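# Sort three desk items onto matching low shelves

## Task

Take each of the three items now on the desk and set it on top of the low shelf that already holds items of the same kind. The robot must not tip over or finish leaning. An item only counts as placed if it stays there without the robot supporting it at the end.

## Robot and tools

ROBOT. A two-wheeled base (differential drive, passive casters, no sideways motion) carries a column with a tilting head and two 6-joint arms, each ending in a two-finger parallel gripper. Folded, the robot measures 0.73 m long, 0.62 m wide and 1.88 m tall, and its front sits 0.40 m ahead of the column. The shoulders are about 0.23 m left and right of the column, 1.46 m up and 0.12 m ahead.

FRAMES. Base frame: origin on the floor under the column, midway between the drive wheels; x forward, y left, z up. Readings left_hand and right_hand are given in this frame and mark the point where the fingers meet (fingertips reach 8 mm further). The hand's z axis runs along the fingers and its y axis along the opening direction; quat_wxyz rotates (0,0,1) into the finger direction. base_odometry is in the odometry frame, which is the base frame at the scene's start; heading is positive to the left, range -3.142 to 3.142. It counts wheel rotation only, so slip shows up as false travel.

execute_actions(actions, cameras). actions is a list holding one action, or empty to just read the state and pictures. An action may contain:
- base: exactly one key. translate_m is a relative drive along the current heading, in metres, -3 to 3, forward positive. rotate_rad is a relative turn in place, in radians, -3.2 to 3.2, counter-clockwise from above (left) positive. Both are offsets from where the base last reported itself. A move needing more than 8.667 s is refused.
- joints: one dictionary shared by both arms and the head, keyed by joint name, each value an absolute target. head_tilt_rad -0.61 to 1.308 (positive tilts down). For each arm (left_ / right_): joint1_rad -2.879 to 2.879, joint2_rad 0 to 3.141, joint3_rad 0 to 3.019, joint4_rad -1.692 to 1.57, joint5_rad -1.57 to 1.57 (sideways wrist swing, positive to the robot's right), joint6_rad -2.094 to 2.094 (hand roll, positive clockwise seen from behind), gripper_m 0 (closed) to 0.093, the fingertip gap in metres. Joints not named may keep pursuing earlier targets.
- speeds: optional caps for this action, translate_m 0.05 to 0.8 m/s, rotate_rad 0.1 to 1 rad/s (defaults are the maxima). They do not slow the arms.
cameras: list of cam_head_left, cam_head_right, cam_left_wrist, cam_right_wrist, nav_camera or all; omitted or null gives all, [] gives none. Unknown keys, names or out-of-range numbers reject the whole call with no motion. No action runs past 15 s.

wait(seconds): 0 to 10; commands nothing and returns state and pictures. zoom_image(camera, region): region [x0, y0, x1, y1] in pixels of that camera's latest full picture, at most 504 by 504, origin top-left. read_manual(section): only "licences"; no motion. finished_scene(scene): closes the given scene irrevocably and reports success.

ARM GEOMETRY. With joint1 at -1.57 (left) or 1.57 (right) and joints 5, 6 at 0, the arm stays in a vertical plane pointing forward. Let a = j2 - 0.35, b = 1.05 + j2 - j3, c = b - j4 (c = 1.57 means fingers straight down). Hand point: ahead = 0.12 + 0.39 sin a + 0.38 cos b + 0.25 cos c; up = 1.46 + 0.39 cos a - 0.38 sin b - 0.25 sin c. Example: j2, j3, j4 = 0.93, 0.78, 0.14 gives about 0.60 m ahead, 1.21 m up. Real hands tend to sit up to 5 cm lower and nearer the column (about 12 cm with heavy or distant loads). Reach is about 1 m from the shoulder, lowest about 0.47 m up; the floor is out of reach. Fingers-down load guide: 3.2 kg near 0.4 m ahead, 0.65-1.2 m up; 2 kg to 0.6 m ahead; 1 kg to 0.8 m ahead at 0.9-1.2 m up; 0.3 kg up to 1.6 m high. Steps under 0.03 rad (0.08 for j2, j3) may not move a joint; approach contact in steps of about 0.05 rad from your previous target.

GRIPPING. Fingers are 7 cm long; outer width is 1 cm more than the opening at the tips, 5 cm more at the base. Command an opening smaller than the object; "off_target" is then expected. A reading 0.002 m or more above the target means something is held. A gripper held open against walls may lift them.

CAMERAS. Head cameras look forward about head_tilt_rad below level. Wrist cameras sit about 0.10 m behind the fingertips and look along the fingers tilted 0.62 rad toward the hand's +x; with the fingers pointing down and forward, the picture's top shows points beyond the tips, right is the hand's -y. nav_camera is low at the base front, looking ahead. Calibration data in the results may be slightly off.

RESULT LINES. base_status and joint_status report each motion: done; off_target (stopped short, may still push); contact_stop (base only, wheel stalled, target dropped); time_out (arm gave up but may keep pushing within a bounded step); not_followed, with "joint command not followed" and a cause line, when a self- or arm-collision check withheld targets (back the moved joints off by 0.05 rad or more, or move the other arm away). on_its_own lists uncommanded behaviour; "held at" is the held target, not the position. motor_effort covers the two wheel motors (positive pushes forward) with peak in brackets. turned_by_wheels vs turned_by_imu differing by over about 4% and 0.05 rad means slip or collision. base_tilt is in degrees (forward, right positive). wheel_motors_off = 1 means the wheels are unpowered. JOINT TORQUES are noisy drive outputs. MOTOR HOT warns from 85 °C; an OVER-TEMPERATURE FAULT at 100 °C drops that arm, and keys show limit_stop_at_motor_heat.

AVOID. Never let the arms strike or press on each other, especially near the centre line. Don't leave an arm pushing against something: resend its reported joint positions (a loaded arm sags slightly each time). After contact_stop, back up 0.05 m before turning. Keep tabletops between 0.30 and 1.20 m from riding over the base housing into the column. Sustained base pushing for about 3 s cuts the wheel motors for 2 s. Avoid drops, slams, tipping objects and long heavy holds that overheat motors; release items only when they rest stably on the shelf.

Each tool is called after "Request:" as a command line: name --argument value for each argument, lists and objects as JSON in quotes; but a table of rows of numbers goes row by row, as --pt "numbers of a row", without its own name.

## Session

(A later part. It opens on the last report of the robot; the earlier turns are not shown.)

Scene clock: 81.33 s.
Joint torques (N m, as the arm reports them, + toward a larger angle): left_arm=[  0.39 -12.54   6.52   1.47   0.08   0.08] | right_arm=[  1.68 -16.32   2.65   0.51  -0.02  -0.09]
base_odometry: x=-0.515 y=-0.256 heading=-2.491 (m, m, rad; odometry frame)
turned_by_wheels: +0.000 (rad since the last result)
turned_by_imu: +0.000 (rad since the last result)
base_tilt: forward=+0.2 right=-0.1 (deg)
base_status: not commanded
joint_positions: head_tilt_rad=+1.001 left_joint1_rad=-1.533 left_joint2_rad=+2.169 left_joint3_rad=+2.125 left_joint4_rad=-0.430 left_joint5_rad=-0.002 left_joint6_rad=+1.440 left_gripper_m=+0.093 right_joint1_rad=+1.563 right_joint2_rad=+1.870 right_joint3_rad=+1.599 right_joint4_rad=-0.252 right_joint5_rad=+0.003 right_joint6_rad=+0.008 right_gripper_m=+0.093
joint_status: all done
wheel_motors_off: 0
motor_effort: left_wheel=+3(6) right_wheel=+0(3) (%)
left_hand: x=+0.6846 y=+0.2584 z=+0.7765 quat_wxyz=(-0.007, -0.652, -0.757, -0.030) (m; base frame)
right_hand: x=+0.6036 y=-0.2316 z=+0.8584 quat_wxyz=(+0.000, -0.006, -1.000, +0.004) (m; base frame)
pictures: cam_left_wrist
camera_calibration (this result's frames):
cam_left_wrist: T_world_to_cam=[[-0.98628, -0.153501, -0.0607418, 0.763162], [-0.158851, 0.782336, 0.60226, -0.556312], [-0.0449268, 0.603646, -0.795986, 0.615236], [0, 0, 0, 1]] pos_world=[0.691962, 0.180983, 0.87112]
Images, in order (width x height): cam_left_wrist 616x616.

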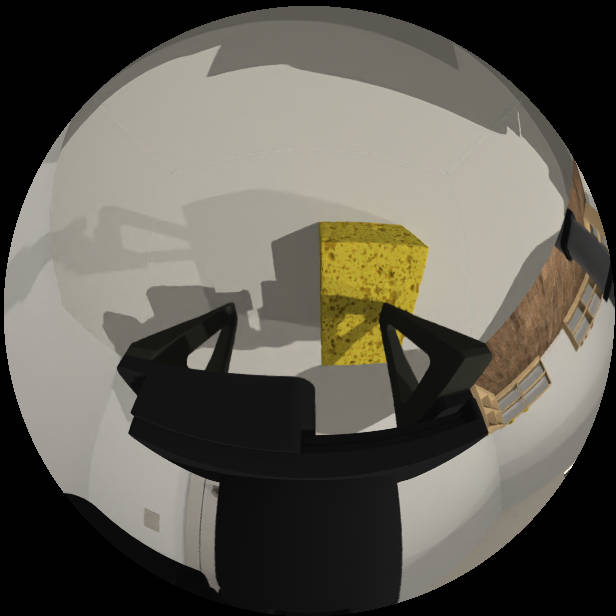

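Request:
execute_actions --actions '[{"joints":{"left_joint2_rad":1.98,"left_joint3_rad":1.9,"left_joint4_rad":-0.37}}]' --cameras '[]'

Request:
execute_actions --actions '[{"joints":{"left_joint2_rad":2.085,"left_joint3_rad":1.93}}]' --cameras '["cam_left_wrist"]'

Scene clock: 82.93 s.
Joint torques (N m, as the arm reports them, + toward a larger angle): left_arm=[ -1.16 -21.08   4.84   0.99   0.06   0.1 ] | right_arm=[  1.62 -16.37   2.62   0.46  -0.02  -0.1 ]
base_odometry: x=-0.515 y=-0.256 heading=-2.491 (m, m, rad; odometry frame)
turned_by_wheels: +0.000 (rad since the last result)
turned_by_imu: +0.000 (rad since the last result)
base_tilt: forward=+0.1 right=-0.1 (deg)
base_status: not commanded
joint_positions: head_tilt_rad=+1.001 left_joint1_rad=-1.533 left_joint2_rad=+1.990 left_joint3_rad=+1.889 left_joint4_rad=-0.382 left_joint5_rad=-0.002 left_joint6_rad=+1.440 left_gripper_m=+0.093 right_joint1_rad=+1.563 right_joint2_rad=+1.870 right_joint3_rad=+1.599 right_joint4_rad=-0.252 right_joint5_rad=+0.003 right_joint6_rad=+0.008 right_gripper_m=+0.093
joint_status: all done
wheel_motors_off: 0
motor_effort: left_wheel=+1(4) right_wheel=-1(1) (%)
left_hand: x=+0.6736 y=+0.2563 z=+0.8344 quat_wxyz=(-0.004, -0.652, -0.757, -0.026) (m; base frame)
right_hand: x=+0.6036 y=-0.2316 z=+0.8584 quat_wxyz=(+0.000, -0.006, -1.000, +0.004) (m; base frame)
pictures: none
No camera images: the call's "cameras" was empty. Leave "cameras" out to get every camera's image.

Scene clock: 84.07 s.
Joint torques (N m, as the arm reports them, + toward a larger angle): left_arm=[  0.12 -17.78   3.75   1.22   0.01   0.08] | right_arm=[  1.78 -16.62   2.58   0.51   0.    -0.09]
base_odometry: x=-0.515 y=-0.256 heading=-2.491 (m, m, rad; odometry frame)
turned_by_wheels: +0.000 (rad since the last result)
turned_by_imu: +0.000 (rad since the last result)
base_tilt: forward=+0.1 right=-0.1 (deg)
base_status: not commanded
joint_positions: head_tilt_rad=+1.001 left_joint1_rad=-1.533 left_joint2_rad=+2.071 left_joint3_rad=+1.924 left_joint4_rad=-0.381 left_joint5_rad=-0.002 left_joint6_rad=+1.440 left_gripper_m=+0.093 right_joint1_rad=+1.563 right_joint2_rad=+1.870 right_joint3_rad=+1.599 right_joint4_rad=-0.252 right_joint5_rad=+0.003 right_joint6_rad=+0.008 right_gripper_m=+0.093
joint_status: all done
wheel_motors_off: 0
motor_effort: left_wheel=+2(1) right_wheel=-1(1) (%)
left_hand: x=+0.6431 y=+0.2569 z=+0.7966 quat_wxyz=(+0.013, -0.652, -0.758, -0.012) (m; base frame)
right_hand: x=+0.6036 y=-0.2316 z=+0.8584 quat_wxyz=(+0.000, -0.006, -1.000, +0.004) (m; base frame)
pictures: cam_left_wrist
camera_calibration (this result's frames):
cam_left_wrist: T_world_to_cam=[[-0.987845, -0.155261, -0.00751842, 0.682256], [-0.127654, 0.782697, 0.609172, -0.599548], [-0.0886958, 0.602727, -0.793002, 0.656232], [0, 0, 0, 1]] pos_world=[0.655633, 0.179663, 0.890751]
Images, in order (width x height): cam_left_wrist 616x616.

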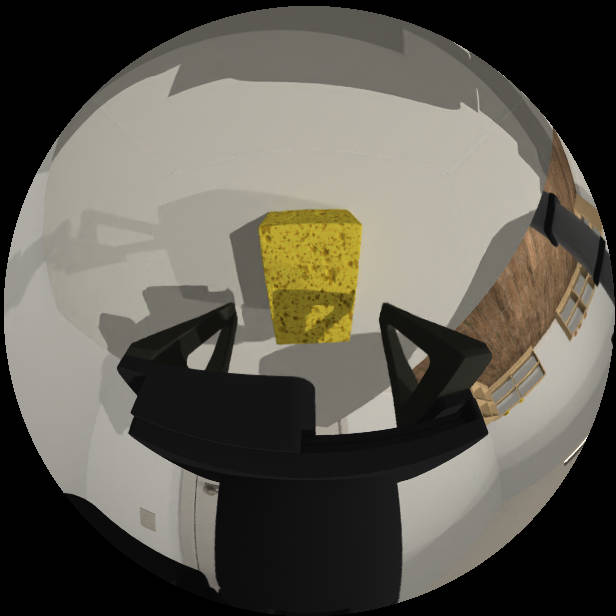

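Centered. Small steps.

Request:
execute_actions --actions '[{"joints":{"left_joint2_rad":2.14,"left_joint3_rad":1.985}}]' --cameras '[]'

Request:
execute_actions --actions '[{"joints":{"left_joint2_rad":2.19,"left_joint3_rad":2.04}}]' --cameras '["cam_left_wrist"]'

Scene clock: 84.93 s.
Joint torques (N m, as the arm reports them, + toward a larger angle): left_arm=[  0.45 -17.33   4.61   1.18   0.05   0.06] | right_arm=[  1.83 -16.53   2.58   0.48  -0.02  -0.11]
base_odometry: x=-0.515 y=-0.256 heading=-2.491 (m, m, rad; odometry frame)
turned_by_wheels: +0.000 (rad since the last result)
turned_by_imu: +0.000 (rad since the last result)
base_tilt: forward=+0.2 right=-0.1 (deg)
base_status: not commanded
joint_positions: head_tilt_rad=+1.001 left_joint1_rad=-1.533 left_joint2_rad=+2.112 left_joint3_rad=+1.972 left_joint4_rad=-0.381 left_joint5_rad=-0.002 left_joint6_rad=+1.440 left_gripper_m=+0.093 right_joint1_rad=+1.563 right_joint2_rad=+1.870 right_joint3_rad=+1.599 right_joint4_rad=-0.252 right_joint5_rad=+0.003 right_joint6_rad=+0.008 right_gripper_m=+0.093
joint_status: all done
wheel_motors_off: 0
motor_effort: left_wheel=+1(2) right_wheel=-1(1) (%)
left_hand: x=+0.6445 y=+0.2574 z=+0.7819 quat_wxyz=(+0.010, -0.652, -0.758, -0.014) (m; base frame)
right_hand: x=+0.6036 y=-0.2316 z=+0.8584 quat_wxyz=(+0.000, -0.006, -1.000, +0.004) (m; base frame)
pictures: none
No camera images: the call's "cameras" was empty. Leave "cameras" out to get every camera's image.

Scene clock: 85.67 s.
Joint torques (N m, as the arm reports them, + toward a larger angle): left_arm=[  0.43 -17.58   4.28   0.95   0.07   0.09] | right_arm=[  1.94 -16.77   2.47   0.43  -0.02  -0.08]
base_odometry: x=-0.515 y=-0.256 heading=-2.491 (m, m, rad; odometry frame)
turned_by_wheels: +0.000 (rad since the last result)
turned_by_imu: +0.000 (rad since the last result)
base_tilt: forward=+0.1 right=+0.0 (deg)
base_status: not commanded
joint_positions: head_tilt_rad=+1.001 left_joint1_rad=-1.533 left_joint2_rad=+2.165 left_joint3_rad=+2.028 left_joint4_rad=-0.381 left_joint5_rad=-0.002 left_joint6_rad=+1.440 left_gripper_m=+0.093 right_joint1_rad=+1.563 right_joint2_rad=+1.870 right_joint3_rad=+1.599 right_joint4_rad=-0.252 right_joint5_rad=+0.003 right_joint6_rad=+0.008 right_gripper_m=+0.093
joint_status: all done
wheel_motors_off: 0
motor_effort: left_wheel=+2(2) right_wheel=-1(1) (%)
left_hand: x=+0.6416 y=+0.2580 z=+0.7624 quat_wxyz=(+0.009, -0.652, -0.758, -0.015) (m; base frame)
right_hand: x=+0.6036 y=-0.2316 z=+0.8584 quat_wxyz=(+0.000, -0.006, -1.000, +0.004) (m; base frame)
pictures: cam_left_wrist
camera_calibration (this result's frames):
cam_left_wrist: T_world_to_cam=[[-0.987776, -0.154952, -0.0169603, 0.687727], [-0.133211, 0.782628, 0.608069, -0.575372], [-0.0809482, 0.602896, -0.793703, 0.623895], [0, 0, 0, 1]] pos_world=[0.653177, 0.180724, 0.856717]
Images, in order (width x height): cam_left_wrist 616x616.

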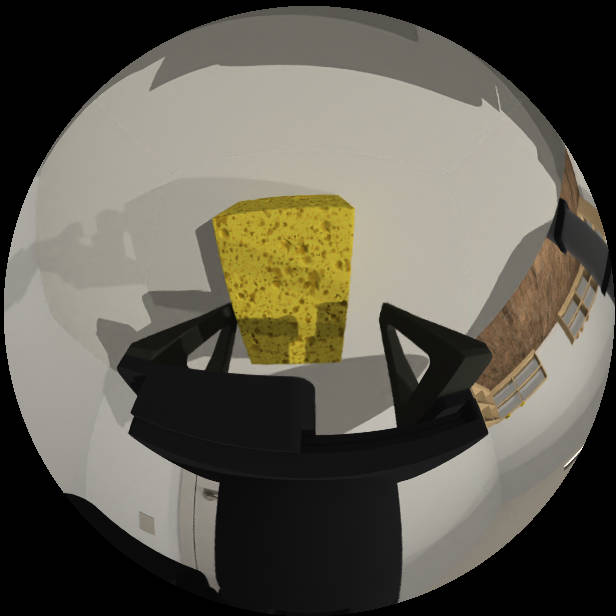

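Request:
execute_actions --actions '[{"joints":{"left_joint2_rad":2.25,"left_joint3_rad":2.12}}]' --cameras '[]'

Request:
execute_actions --actions '[{"joints":{"left_gripper_m":0.03}}]' --cameras '["cam_left_wrist"]'

Scene clock: 86.53 s.
Joint torques (N m, as the arm reports them, + toward a larger angle): left_arm=[ -0.52 -16.3    5.05   0.89   0.01   0.05] | right_arm=[  1.9  -16.41   2.59   0.42  -0.01  -0.09]
base_odometry: x=-0.515 y=-0.256 heading=-2.491 (m, m, rad; odometry frame)
turned_by_wheels: +0.000 (rad since the last result)
turned_by_imu: +0.000 (rad since the last result)
base_tilt: forward=+0.1 right=+0.0 (deg)
base_status: not commanded
joint_positions: head_tilt_rad=+1.001 left_joint1_rad=-1.533 left_joint2_rad=+2.225 left_joint3_rad=+2.104 left_joint4_rad=-0.381 left_joint5_rad=-0.002 left_joint6_rad=+1.440 left_gripper_m=+0.093 right_joint1_rad=+1.563 right_joint2_rad=+1.870 right_joint3_rad=+1.599 right_joint4_rad=-0.252 right_joint5_rad=+0.003 right_joint6_rad=+0.008 right_gripper_m=+0.093
joint_status: all done
wheel_motors_off: 0
motor_effort: left_wheel=+1(1) right_wheel=-1(1) (%)
left_hand: x=+0.6453 y=+0.2587 z=+0.7429 quat_wxyz=(+0.003, -0.652, -0.758, -0.020) (m; base frame)
right_hand: x=+0.6036 y=-0.2316 z=+0.8584 quat_wxyz=(+0.000, -0.006, -1.000, +0.004) (m; base frame)
pictures: none
No camera images: the call's "cameras" was empty. Leave "cameras" out to get every camera's image.

Scene clock: 87.17 s.
Joint torques (N m, as the arm reports them, + toward a larger angle): left_arm=[ -0.3  -16.36   5.1    0.94   0.08   0.08] | right_arm=[  1.74 -16.69   2.59   0.47  -0.01  -0.11]
base_odometry: x=-0.515 y=-0.256 heading=-2.491 (m, m, rad; odometry frame)
turned_by_wheels: +0.000 (rad since the last result)
turned_by_imu: +0.000 (rad since the last result)
base_tilt: forward=+0.1 right=-0.1 (deg)
base_status: not commanded
joint_positions: head_tilt_rad=+1.001 left_joint1_rad=-1.533 left_joint2_rad=+2.225 left_joint3_rad=+2.104 left_joint4_rad=-0.381 left_joint5_rad=-0.002 left_joint6_rad=+1.440 left_gripper_m=+0.060 right_joint1_rad=+1.563 right_joint2_rad=+1.870 right_joint3_rad=+1.599 right_joint4_rad=-0.252 right_joint5_rad=+0.003 right_joint6_rad=+0.008 right_gripper_m=+0.093
joint_status: left_gripper_m off_target (ended at +0.060, target +0.030)
wheel_motors_off: 0
motor_effort: left_wheel=+2(2) right_wheel=-1(1) (%)
left_hand: x=+0.6453 y=+0.2587 z=+0.7429 quat_wxyz=(+0.003, -0.652, -0.758, -0.020) (m; base frame)
right_hand: x=+0.6036 y=-0.2316 z=+0.8584 quat_wxyz=(+0.000, -0.006, -1.000, +0.004) (m; base frame)
pictures: cam_left_wrist
camera_calibration (this result's frames):
cam_left_wrist: T_world_to_cam=[[-0.987437, -0.154406, -0.0335746, 0.703193], [-0.142967, 0.782512, 0.605999, -0.555713], [-0.0672972, 0.603186, -0.794756, 0.600208], [0, 0, 0, 1]] pos_world=[0.655303, 0.181392, 0.83739]
Images, in order (width x height): cam_left_wrist 616x616.

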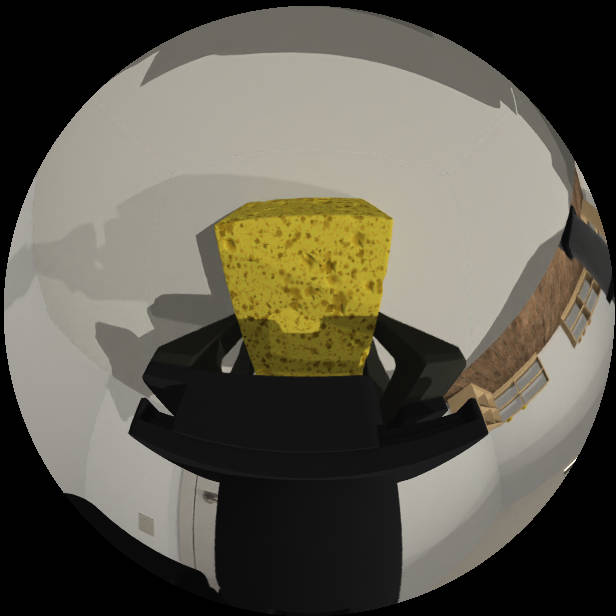

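Request:
execute_actions --actions '[{"joints":{"left_joint1_rad":-1.57,"left_joint2_rad":1.87,"left_joint3_rad":1.6,"left_joint4_rad":-0.25,"left_joint6_rad":0,"head_tilt_rad":0.8}}]' --cameras '[]'

Request:
execute_actions --actions '[{"base":{"translate_m":-0.3}}]' --cameras '[]'

Request:
execute_actions --actions '[{"base":{"rotate_rad":2.59}}]' --cameras '[]'

Request:
execute_actions --actions '[{"base":{"translate_m":2.15}}]' --cameras '["cam_head_left"]'

Scene clock: 92.97 s.
Joint torques (N m, as the arm reports them, + toward a larger angle): left_arm=[ -1.2  -17.48   3.     1.17  -0.03  -0.18] | right_arm=[  1.87 -16.51   2.56   0.5   -0.01  -0.08]
base_odometry: x=-0.515 y=-0.256 heading=-2.491 (m, m, rad; odometry frame)
turned_by_wheels: +0.000 (rad since the last result)
turned_by_imu: +0.001 (rad since the last result)
base_tilt: forward=+0.0 right=+0.0 (deg)
base_status: not commanded
joint_positions: head_tilt_rad=+0.816 left_joint1_rad=-1.570 left_joint2_rad=+1.849 left_joint3_rad=+1.596 left_joint4_rad=-0.260 left_joint5_rad=-0.002 left_joint6_rad=+0.013 left_gripper_m=+0.060 right_joint1_rad=+1.563 right_joint2_rad=+1.870 right_joint3_rad=+1.599 right_joint4_rad=-0.252 right_joint5_rad=+0.003 right_joint6_rad=+0.008 right_gripper_m=+0.093
joint_status: all done
wheel_motors_off: 0
motor_effort: left_wheel=+2(2) right_wheel=-2(1) (%)
left_hand: x=+0.6123 y=+0.2254 z=+0.8684 quat_wxyz=(-0.005, -0.006, -1.000, -0.001) (m; base frame)
right_hand: x=+0.6036 y=-0.2316 z=+0.8584 quat_wxyz=(+0.000, -0.006, -1.000, +0.004) (m; base frame)
pictures: none
No camera images: the call's "cameras" was empty. Leave "cameras" out to get every camera's image.

Scene clock: 95.07 s.
Joint torques (N m, as the arm reports them, + toward a larger angle): left_arm=[ -0.09 -17.47   2.92   0.92   0.    -0.14] | right_arm=[  1.69 -16.76   2.93   0.42  -0.01  -0.09]
base_odometry: x=-0.277 y=-0.074 heading=-2.489 (m, m, rad; odometry frame)
turned_by_wheels: +0.002 (rad since the last result)
turned_by_imu: +0.004 (rad since the last result)
base_tilt: forward=+0.1 right=-0.1 (deg)
base_status: done
joint_positions: head_tilt_rad=+0.815 left_joint1_rad=-1.570 left_joint2_rad=+1.851 left_joint3_rad=+1.593 left_joint4_rad=-0.260 left_joint5_rad=-0.002 left_joint6_rad=+0.013 left_gripper_m=+0.060 right_joint1_rad=+1.563 right_joint2_rad=+1.871 right_joint3_rad=+1.596 right_joint4_rad=-0.252 right_joint5_rad=+0.003 right_joint6_rad=+0.008 right_gripper_m=+0.093
joint_status: not commanded
wheel_motors_off: 0
motor_effort: left_wheel=+2(44) right_wheel=-1(30) (%)
left_hand: x=+0.6100 y=+0.2254 z=+0.8674 quat_wxyz=(-0.003, -0.006, -1.000, -0.001) (m; base frame)
right_hand: x=+0.6013 y=-0.2316 z=+0.8579 quat_wxyz=(+0.002, -0.006, -1.000, +0.004) (m; base frame)
pictures: none
No camera images: the call's "cameras" was empty. Leave "cameras" out to get every camera's image.

Scene clock: 99.33 s.
Joint torques (N m, as the arm reports them, + toward a larger angle): left_arm=[  0.06 -16.61   3.16   0.73  -0.05  -0.12] | right_arm=[  1.57 -16.29   2.77   0.48  -0.02  -0.09]
base_odometry: x=-0.277 y=-0.074 heading=+0.099 (m, m, rad; odometry frame)
turned_by_wheels: +2.588 (rad since the last result)
turned_by_imu: +2.596 (rad since the last result)
base_tilt: forward=+0.1 right=+0.0 (deg)
base_status: done
joint_positions: head_tilt_rad=+0.815 left_joint1_rad=-1.564 left_joint2_rad=+1.851 left_joint3_rad=+1.594 left_joint4_rad=-0.260 left_joint5_rad=-0.002 left_joint6_rad=+0.013 left_gripper_m=+0.060 right_joint1_rad=+1.569 right_joint2_rad=+1.871 right_joint3_rad=+1.596 right_joint4_rad=-0.252 right_joint5_rad=+0.003 right_joint6_rad=+0.008 right_gripper_m=+0.093
joint_status: not commanded
wheel_motors_off: 0
motor_effort: left_wheel=-7(34) right_wheel=+7(44) (%)
left_hand: x=+0.6102 y=+0.2300 z=+0.8674 quat_wxyz=(-0.003, -0.005, -1.000, -0.004) (m; base frame)
right_hand: x=+0.6013 y=-0.2274 z=+0.8579 quat_wxyz=(+0.002, -0.005, -1.000, +0.002) (m; base frame)
pictures: none
No camera images: the call's "cameras" was empty. Leave "cameras" out to get every camera's image.

Scene clock: 104.10 s.
Joint torques (N m, as the arm reports them, + toward a larger angle): left_arm=[ -0.05 -16.33   2.92   1.1   -0.02  -0.2 ] | right_arm=[  1.31 -16.46   2.82   0.55  -0.01  -0.08]
base_odometry: x=+1.863 y=+0.139 heading=+0.099 (m, m, rad; odometry frame)
turned_by_wheels: +0.000 (rad since the last result)
turned_by_imu: -0.010 (rad since the last result)
base_tilt: forward=+0.2 right=-0.1 (deg)
base_status: done
joint_positions: head_tilt_rad=+0.815 left_joint1_rad=-1.564 left_joint2_rad=+1.851 left_joint3_rad=+1.594 left_joint4_rad=-0.260 left_joint5_rad=-0.002 left_joint6_rad=+0.013 left_gripper_m=+0.060 right_joint1_rad=+1.569 right_joint2_rad=+1.871 right_joint3_rad=+1.596 right_joint4_rad=-0.252 right_joint5_rad=+0.003 right_joint6_rad=+0.008 right_gripper_m=+0.093
joint_status: not commanded
wheel_motors_off: 0
motor_effort: left_wheel=-1(44) right_wheel=+0(50) (%)
left_hand: x=+0.6102 y=+0.2300 z=+0.8673 quat_wxyz=(-0.003, -0.005, -1.000, -0.004) (m; base frame)
right_hand: x=+0.6015 y=-0.2274 z=+0.8579 quat_wxyz=(+0.001, -0.005, -1.000, +0.002) (m; base frame)
pictures: cam_head_left
camera_calibration (this result's frames):
cam_head_left: T_world_to_cam=[[-0.042631, -0.997226, 0.0610165, -0.0464151], [-0.757771, -0.00752822, -0.652477, 1.03765], [0.651126, -0.0740523, -0.755348, 1.06475], [0, 0, 0, 1]] pos_world=[0.0910306, 0.0403727, 1.48413]
Images, in order (width x height): cam_head_left 896x504.

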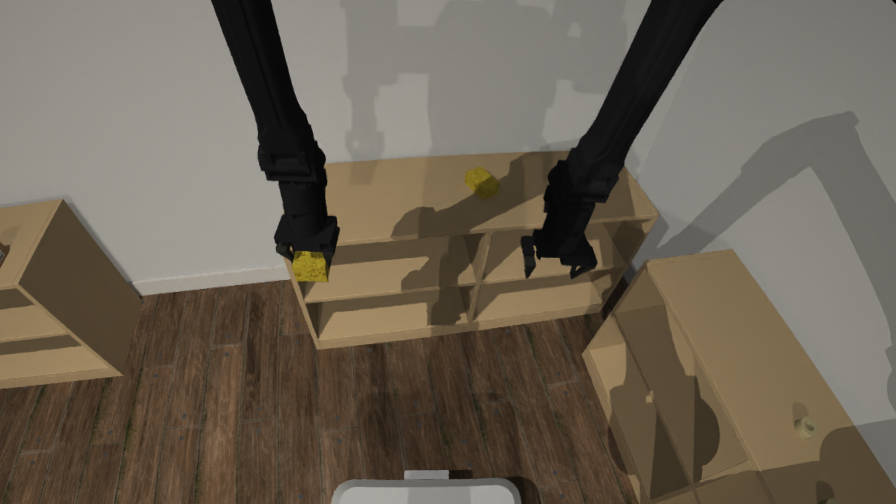

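Request:
execute_actions --actions '[{"base":{"translate_m":0.45},"joints":{"head_tilt_rad":1.1}}]' --cameras '[]'

Request:
execute_actions --actions '[{"joints":{"left_joint2_rad":2.4,"left_joint3_rad":2.19,"left_joint4_rad":-0.29}}]' --cameras '["cam_head_left"]'

Scene clock: 106.87 s.
Joint torques (N m, as the arm reports them, + toward a larger angle): left_arm=[ -0.63 -18.49   2.79   1.06   0.02  -0.17] | right_arm=[  1.48 -16.58   2.65   0.46   0.    -0.09]
base_odometry: x=+2.311 y=+0.183 heading=+0.100 (m, m, rad; odometry frame)
turned_by_wheels: +0.000 (rad since the last result)
turned_by_imu: -0.001 (rad since the last result)
base_tilt: forward=+0.1 right=-0.1 (deg)
base_status: done
joint_positions: head_tilt_rad=+1.100 left_joint1_rad=-1.564 left_joint2_rad=+1.851 left_joint3_rad=+1.597 left_joint4_rad=-0.260 left_joint5_rad=-0.002 left_joint6_rad=+0.013 left_gripper_m=+0.060 right_joint1_rad=+1.569 right_joint2_rad=+1.869 right_joint3_rad=+1.599 right_joint4_rad=-0.252 right_joint5_rad=+0.003 right_joint6_rad=+0.008 right_gripper_m=+0.093
joint_status: all done
wheel_motors_off: 0
motor_effort: left_wheel=+0(35) right_wheel=+0(31) (%)
left_hand: x=+0.6116 y=+0.2300 z=+0.8674 quat_wxyz=(-0.005, -0.005, -1.000, -0.004) (m; base frame)
right_hand: x=+0.6046 y=-0.2274 z=+0.8591 quat_wxyz=(-0.001, -0.005, -1.000, +0.002) (m; base frame)
pictures: none
No camera images: the call's "cameras" was empty. Leave "cameras" out to get every camera's image.

Scene clock: 108.33 s.
Joint torques (N m, as the arm reports them, + toward a larger angle): left_arm=[  0.98 -18.14   3.7    0.06  -0.01  -0.15] | right_arm=[  1.54 -16.58   2.62   0.45  -0.01  -0.08]
base_odometry: x=+2.311 y=+0.183 heading=+0.100 (m, m, rad; odometry frame)
turned_by_wheels: +0.000 (rad since the last result)
turned_by_imu: +0.000 (rad since the last result)
base_tilt: forward=+0.2 right=+0.0 (deg)
base_status: not commanded
joint_positions: head_tilt_rad=+1.100 left_joint1_rad=-1.564 left_joint2_rad=+2.419 left_joint3_rad=+2.179 left_joint4_rad=-0.282 left_joint5_rad=-0.002 left_joint6_rad=+0.013 left_gripper_m=+0.060 right_joint1_rad=+1.569 right_joint2_rad=+1.869 right_joint3_rad=+1.599 right_joint4_rad=-0.252 right_joint5_rad=+0.003 right_joint6_rad=+0.008 right_gripper_m=+0.093
joint_status: all done
wheel_motors_off: 0
motor_effort: left_wheel=+0(1) right_wheel=+0(0) (%)
left_hand: x=+0.5682 y=+0.2311 z=+0.6583 quat_wxyz=(-0.001, -0.005, -1.000, -0.004) (m; base frame)
right_hand: x=+0.6046 y=-0.2274 z=+0.8591 quat_wxyz=(-0.001, -0.005, -1.000, +0.002) (m; base frame)
pictures: cam_head_left
camera_calibration (this result's frames):
cam_head_left: T_world_to_cam=[[-0.0237699, -0.997226, 0.0705365, -0.062019], [-0.910572, -0.00752822, -0.413283, 0.676928], [0.412667, -0.0740523, -0.907867, 1.31156], [0, 0, 0, 1]] pos_world=[0.0736808, 0.0403727, 1.47485]
Images, in order (width x height): cam_head_left 896x504.

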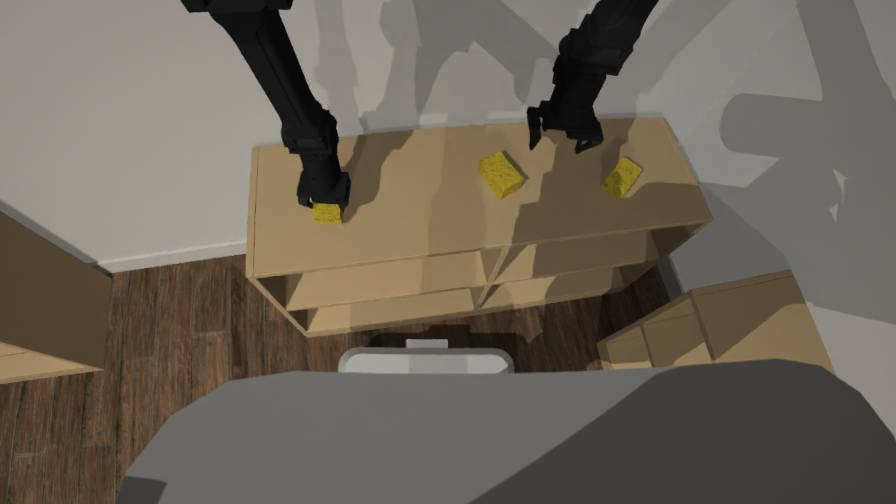

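Request:
execute_actions --actions '[{"joints":{"left_joint2_rad":2.52,"left_joint3_rad":2.27}}]' --cameras '[]'

Request:
execute_actions --actions '[{"joints":{"left_gripper_m":0.093}}]' --cameras '[]'

Request:
execute_actions --actions '[{"joints":{"left_joint2_rad":1.87,"left_joint3_rad":1.6,"left_joint4_rad":-0.25}}]' --cameras '["cam_head_left"]'

Scene clock: 109.43 s.
Joint torques (N m, as the arm reports them, + toward a larger angle): left_arm=[  0.06 -15.5    2.88   0.07  -0.04  -0.17] | right_arm=[  1.69 -16.49   2.48   0.47  -0.04  -0.1 ]
base_odometry: x=+2.311 y=+0.183 heading=+0.100 (m, m, rad; odometry frame)
turned_by_wheels: +0.000 (rad since the last result)
turned_by_imu: +0.000 (rad since the last result)
base_tilt: forward=+0.1 right=-0.1 (deg)
base_status: not commanded
joint_positions: head_tilt_rad=+1.100 left_joint1_rad=-1.564 left_joint2_rad=+2.501 left_joint3_rad=+2.269 left_joint4_rad=-0.282 left_joint5_rad=-0.001 left_joint6_rad=+0.012 left_gripper_m=+0.060 right_joint1_rad=+1.569 right_joint2_rad=+1.869 right_joint3_rad=+1.599 right_joint4_rad=-0.252 right_joint5_rad=+0.003 right_joint6_rad=+0.008 right_gripper_m=+0.093
joint_status: all done
wheel_motors_off: 0
motor_effort: left_wheel=+0(1) right_wheel=+0(0) (%)
left_hand: x=+0.5567 y=+0.2311 z=+0.6322 quat_wxyz=(-0.005, -0.005, -1.000, -0.004) (m; base frame)
right_hand: x=+0.6046 y=-0.2274 z=+0.8591 quat_wxyz=(-0.001, -0.005, -1.000, +0.002) (m; base frame)
pictures: none
No camera images: the call's "cameras" was empty. Leave "cameras" out to get every camera's image.

Scene clock: 110.07 s.
Joint torques (N m, as the arm reports them, + toward a larger angle): left_arm=[ -0.04 -15.49   2.74   0.43  -0.07  -0.21] | right_arm=[  1.79 -16.53   2.65   0.51  -0.01  -0.09]
base_odometry: x=+2.311 y=+0.183 heading=+0.100 (m, m, rad; odometry frame)
turned_by_wheels: +0.000 (rad since the last result)
turned_by_imu: +0.000 (rad since the last result)
base_tilt: forward=+0.1 right=-0.1 (deg)
base_status: not commanded
joint_positions: head_tilt_rad=+1.100 left_joint1_rad=-1.564 left_joint2_rad=+2.501 left_joint3_rad=+2.269 left_joint4_rad=-0.282 left_joint5_rad=-0.001 left_joint6_rad=+0.012 left_gripper_m=+0.093 right_joint1_rad=+1.569 right_joint2_rad=+1.869 right_joint3_rad=+1.599 right_joint4_rad=-0.252 right_joint5_rad=+0.003 right_joint6_rad=+0.008 right_gripper_m=+0.093
joint_status: all done
wheel_motors_off: 0
motor_effort: left_wheel=+1(0) right_wheel=+1(1) (%)
left_hand: x=+0.5567 y=+0.2311 z=+0.6322 quat_wxyz=(-0.005, -0.005, -1.000, -0.004) (m; base frame)
right_hand: x=+0.6046 y=-0.2274 z=+0.8591 quat_wxyz=(-0.001, -0.005, -1.000, +0.002) (m; base frame)
pictures: none
No camera images: the call's "cameras" was empty. Leave "cameras" out to get every camera's image.

Scene clock: 111.63 s.
Joint torques (N m, as the arm reports them, + toward a larger angle): left_arm=[  0.   -17.65   2.72   0.9   -0.01  -0.13] | right_arm=[  1.32 -16.39   2.6    0.52  -0.02  -0.09]
base_odometry: x=+2.311 y=+0.183 heading=+0.100 (m, m, rad; odometry frame)
turned_by_wheels: +0.000 (rad since the last result)
turned_by_imu: +0.000 (rad since the last result)
base_tilt: forward=+0.2 right=-0.1 (deg)
base_status: not commanded
joint_positions: head_tilt_rad=+1.100 left_joint1_rad=-1.564 left_joint2_rad=+1.848 left_joint3_rad=+1.598 left_joint4_rad=-0.256 left_joint5_rad=-0.001 left_joint6_rad=+0.012 left_gripper_m=+0.093 right_joint1_rad=+1.569 right_joint2_rad=+1.869 right_joint3_rad=+1.599 right_joint4_rad=-0.252 right_joint5_rad=+0.003 right_joint6_rad=+0.008 right_gripper_m=+0.093
joint_status: all done
wheel_motors_off: 0
motor_effort: left_wheel=+1(1) right_wheel=+0(1) (%)
left_hand: x=+0.6155 y=+0.2299 z=+0.8692 quat_wxyz=(-0.009, -0.005, -1.000, -0.004) (m; base frame)
right_hand: x=+0.6046 y=-0.2274 z=+0.8591 quat_wxyz=(-0.001, -0.005, -1.000, +0.002) (m; base frame)
pictures: cam_head_left
camera_calibration (this result's frames):
cam_head_left: T_world_to_cam=[[-0.0237699, -0.997226, 0.0705365, -0.062019], [-0.910572, -0.00752822, -0.413283, 0.676928], [0.412667, -0.0740523, -0.907867, 1.31156], [0, 0, 0, 1]] pos_world=[0.0736808, 0.0403727, 1.47485]
Images, in order (width x height): cam_head_left 896x504.

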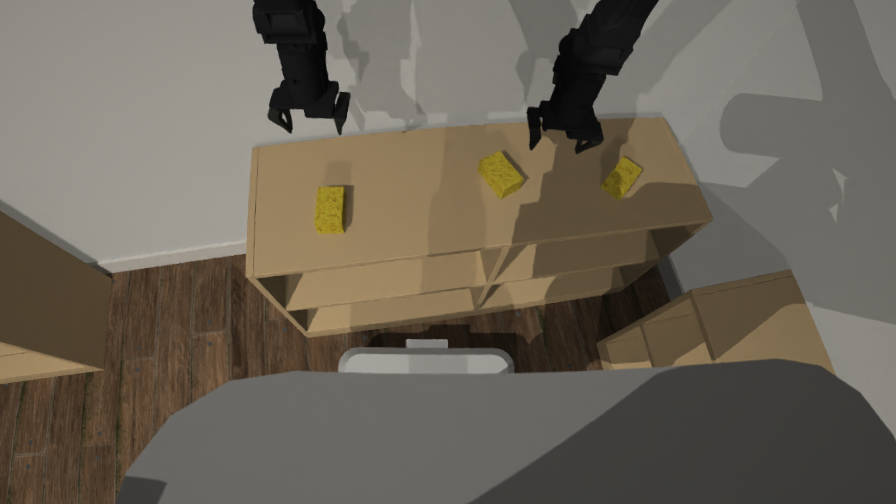

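Request:
finished_scene --scene 2

The scene is finished: the task was done.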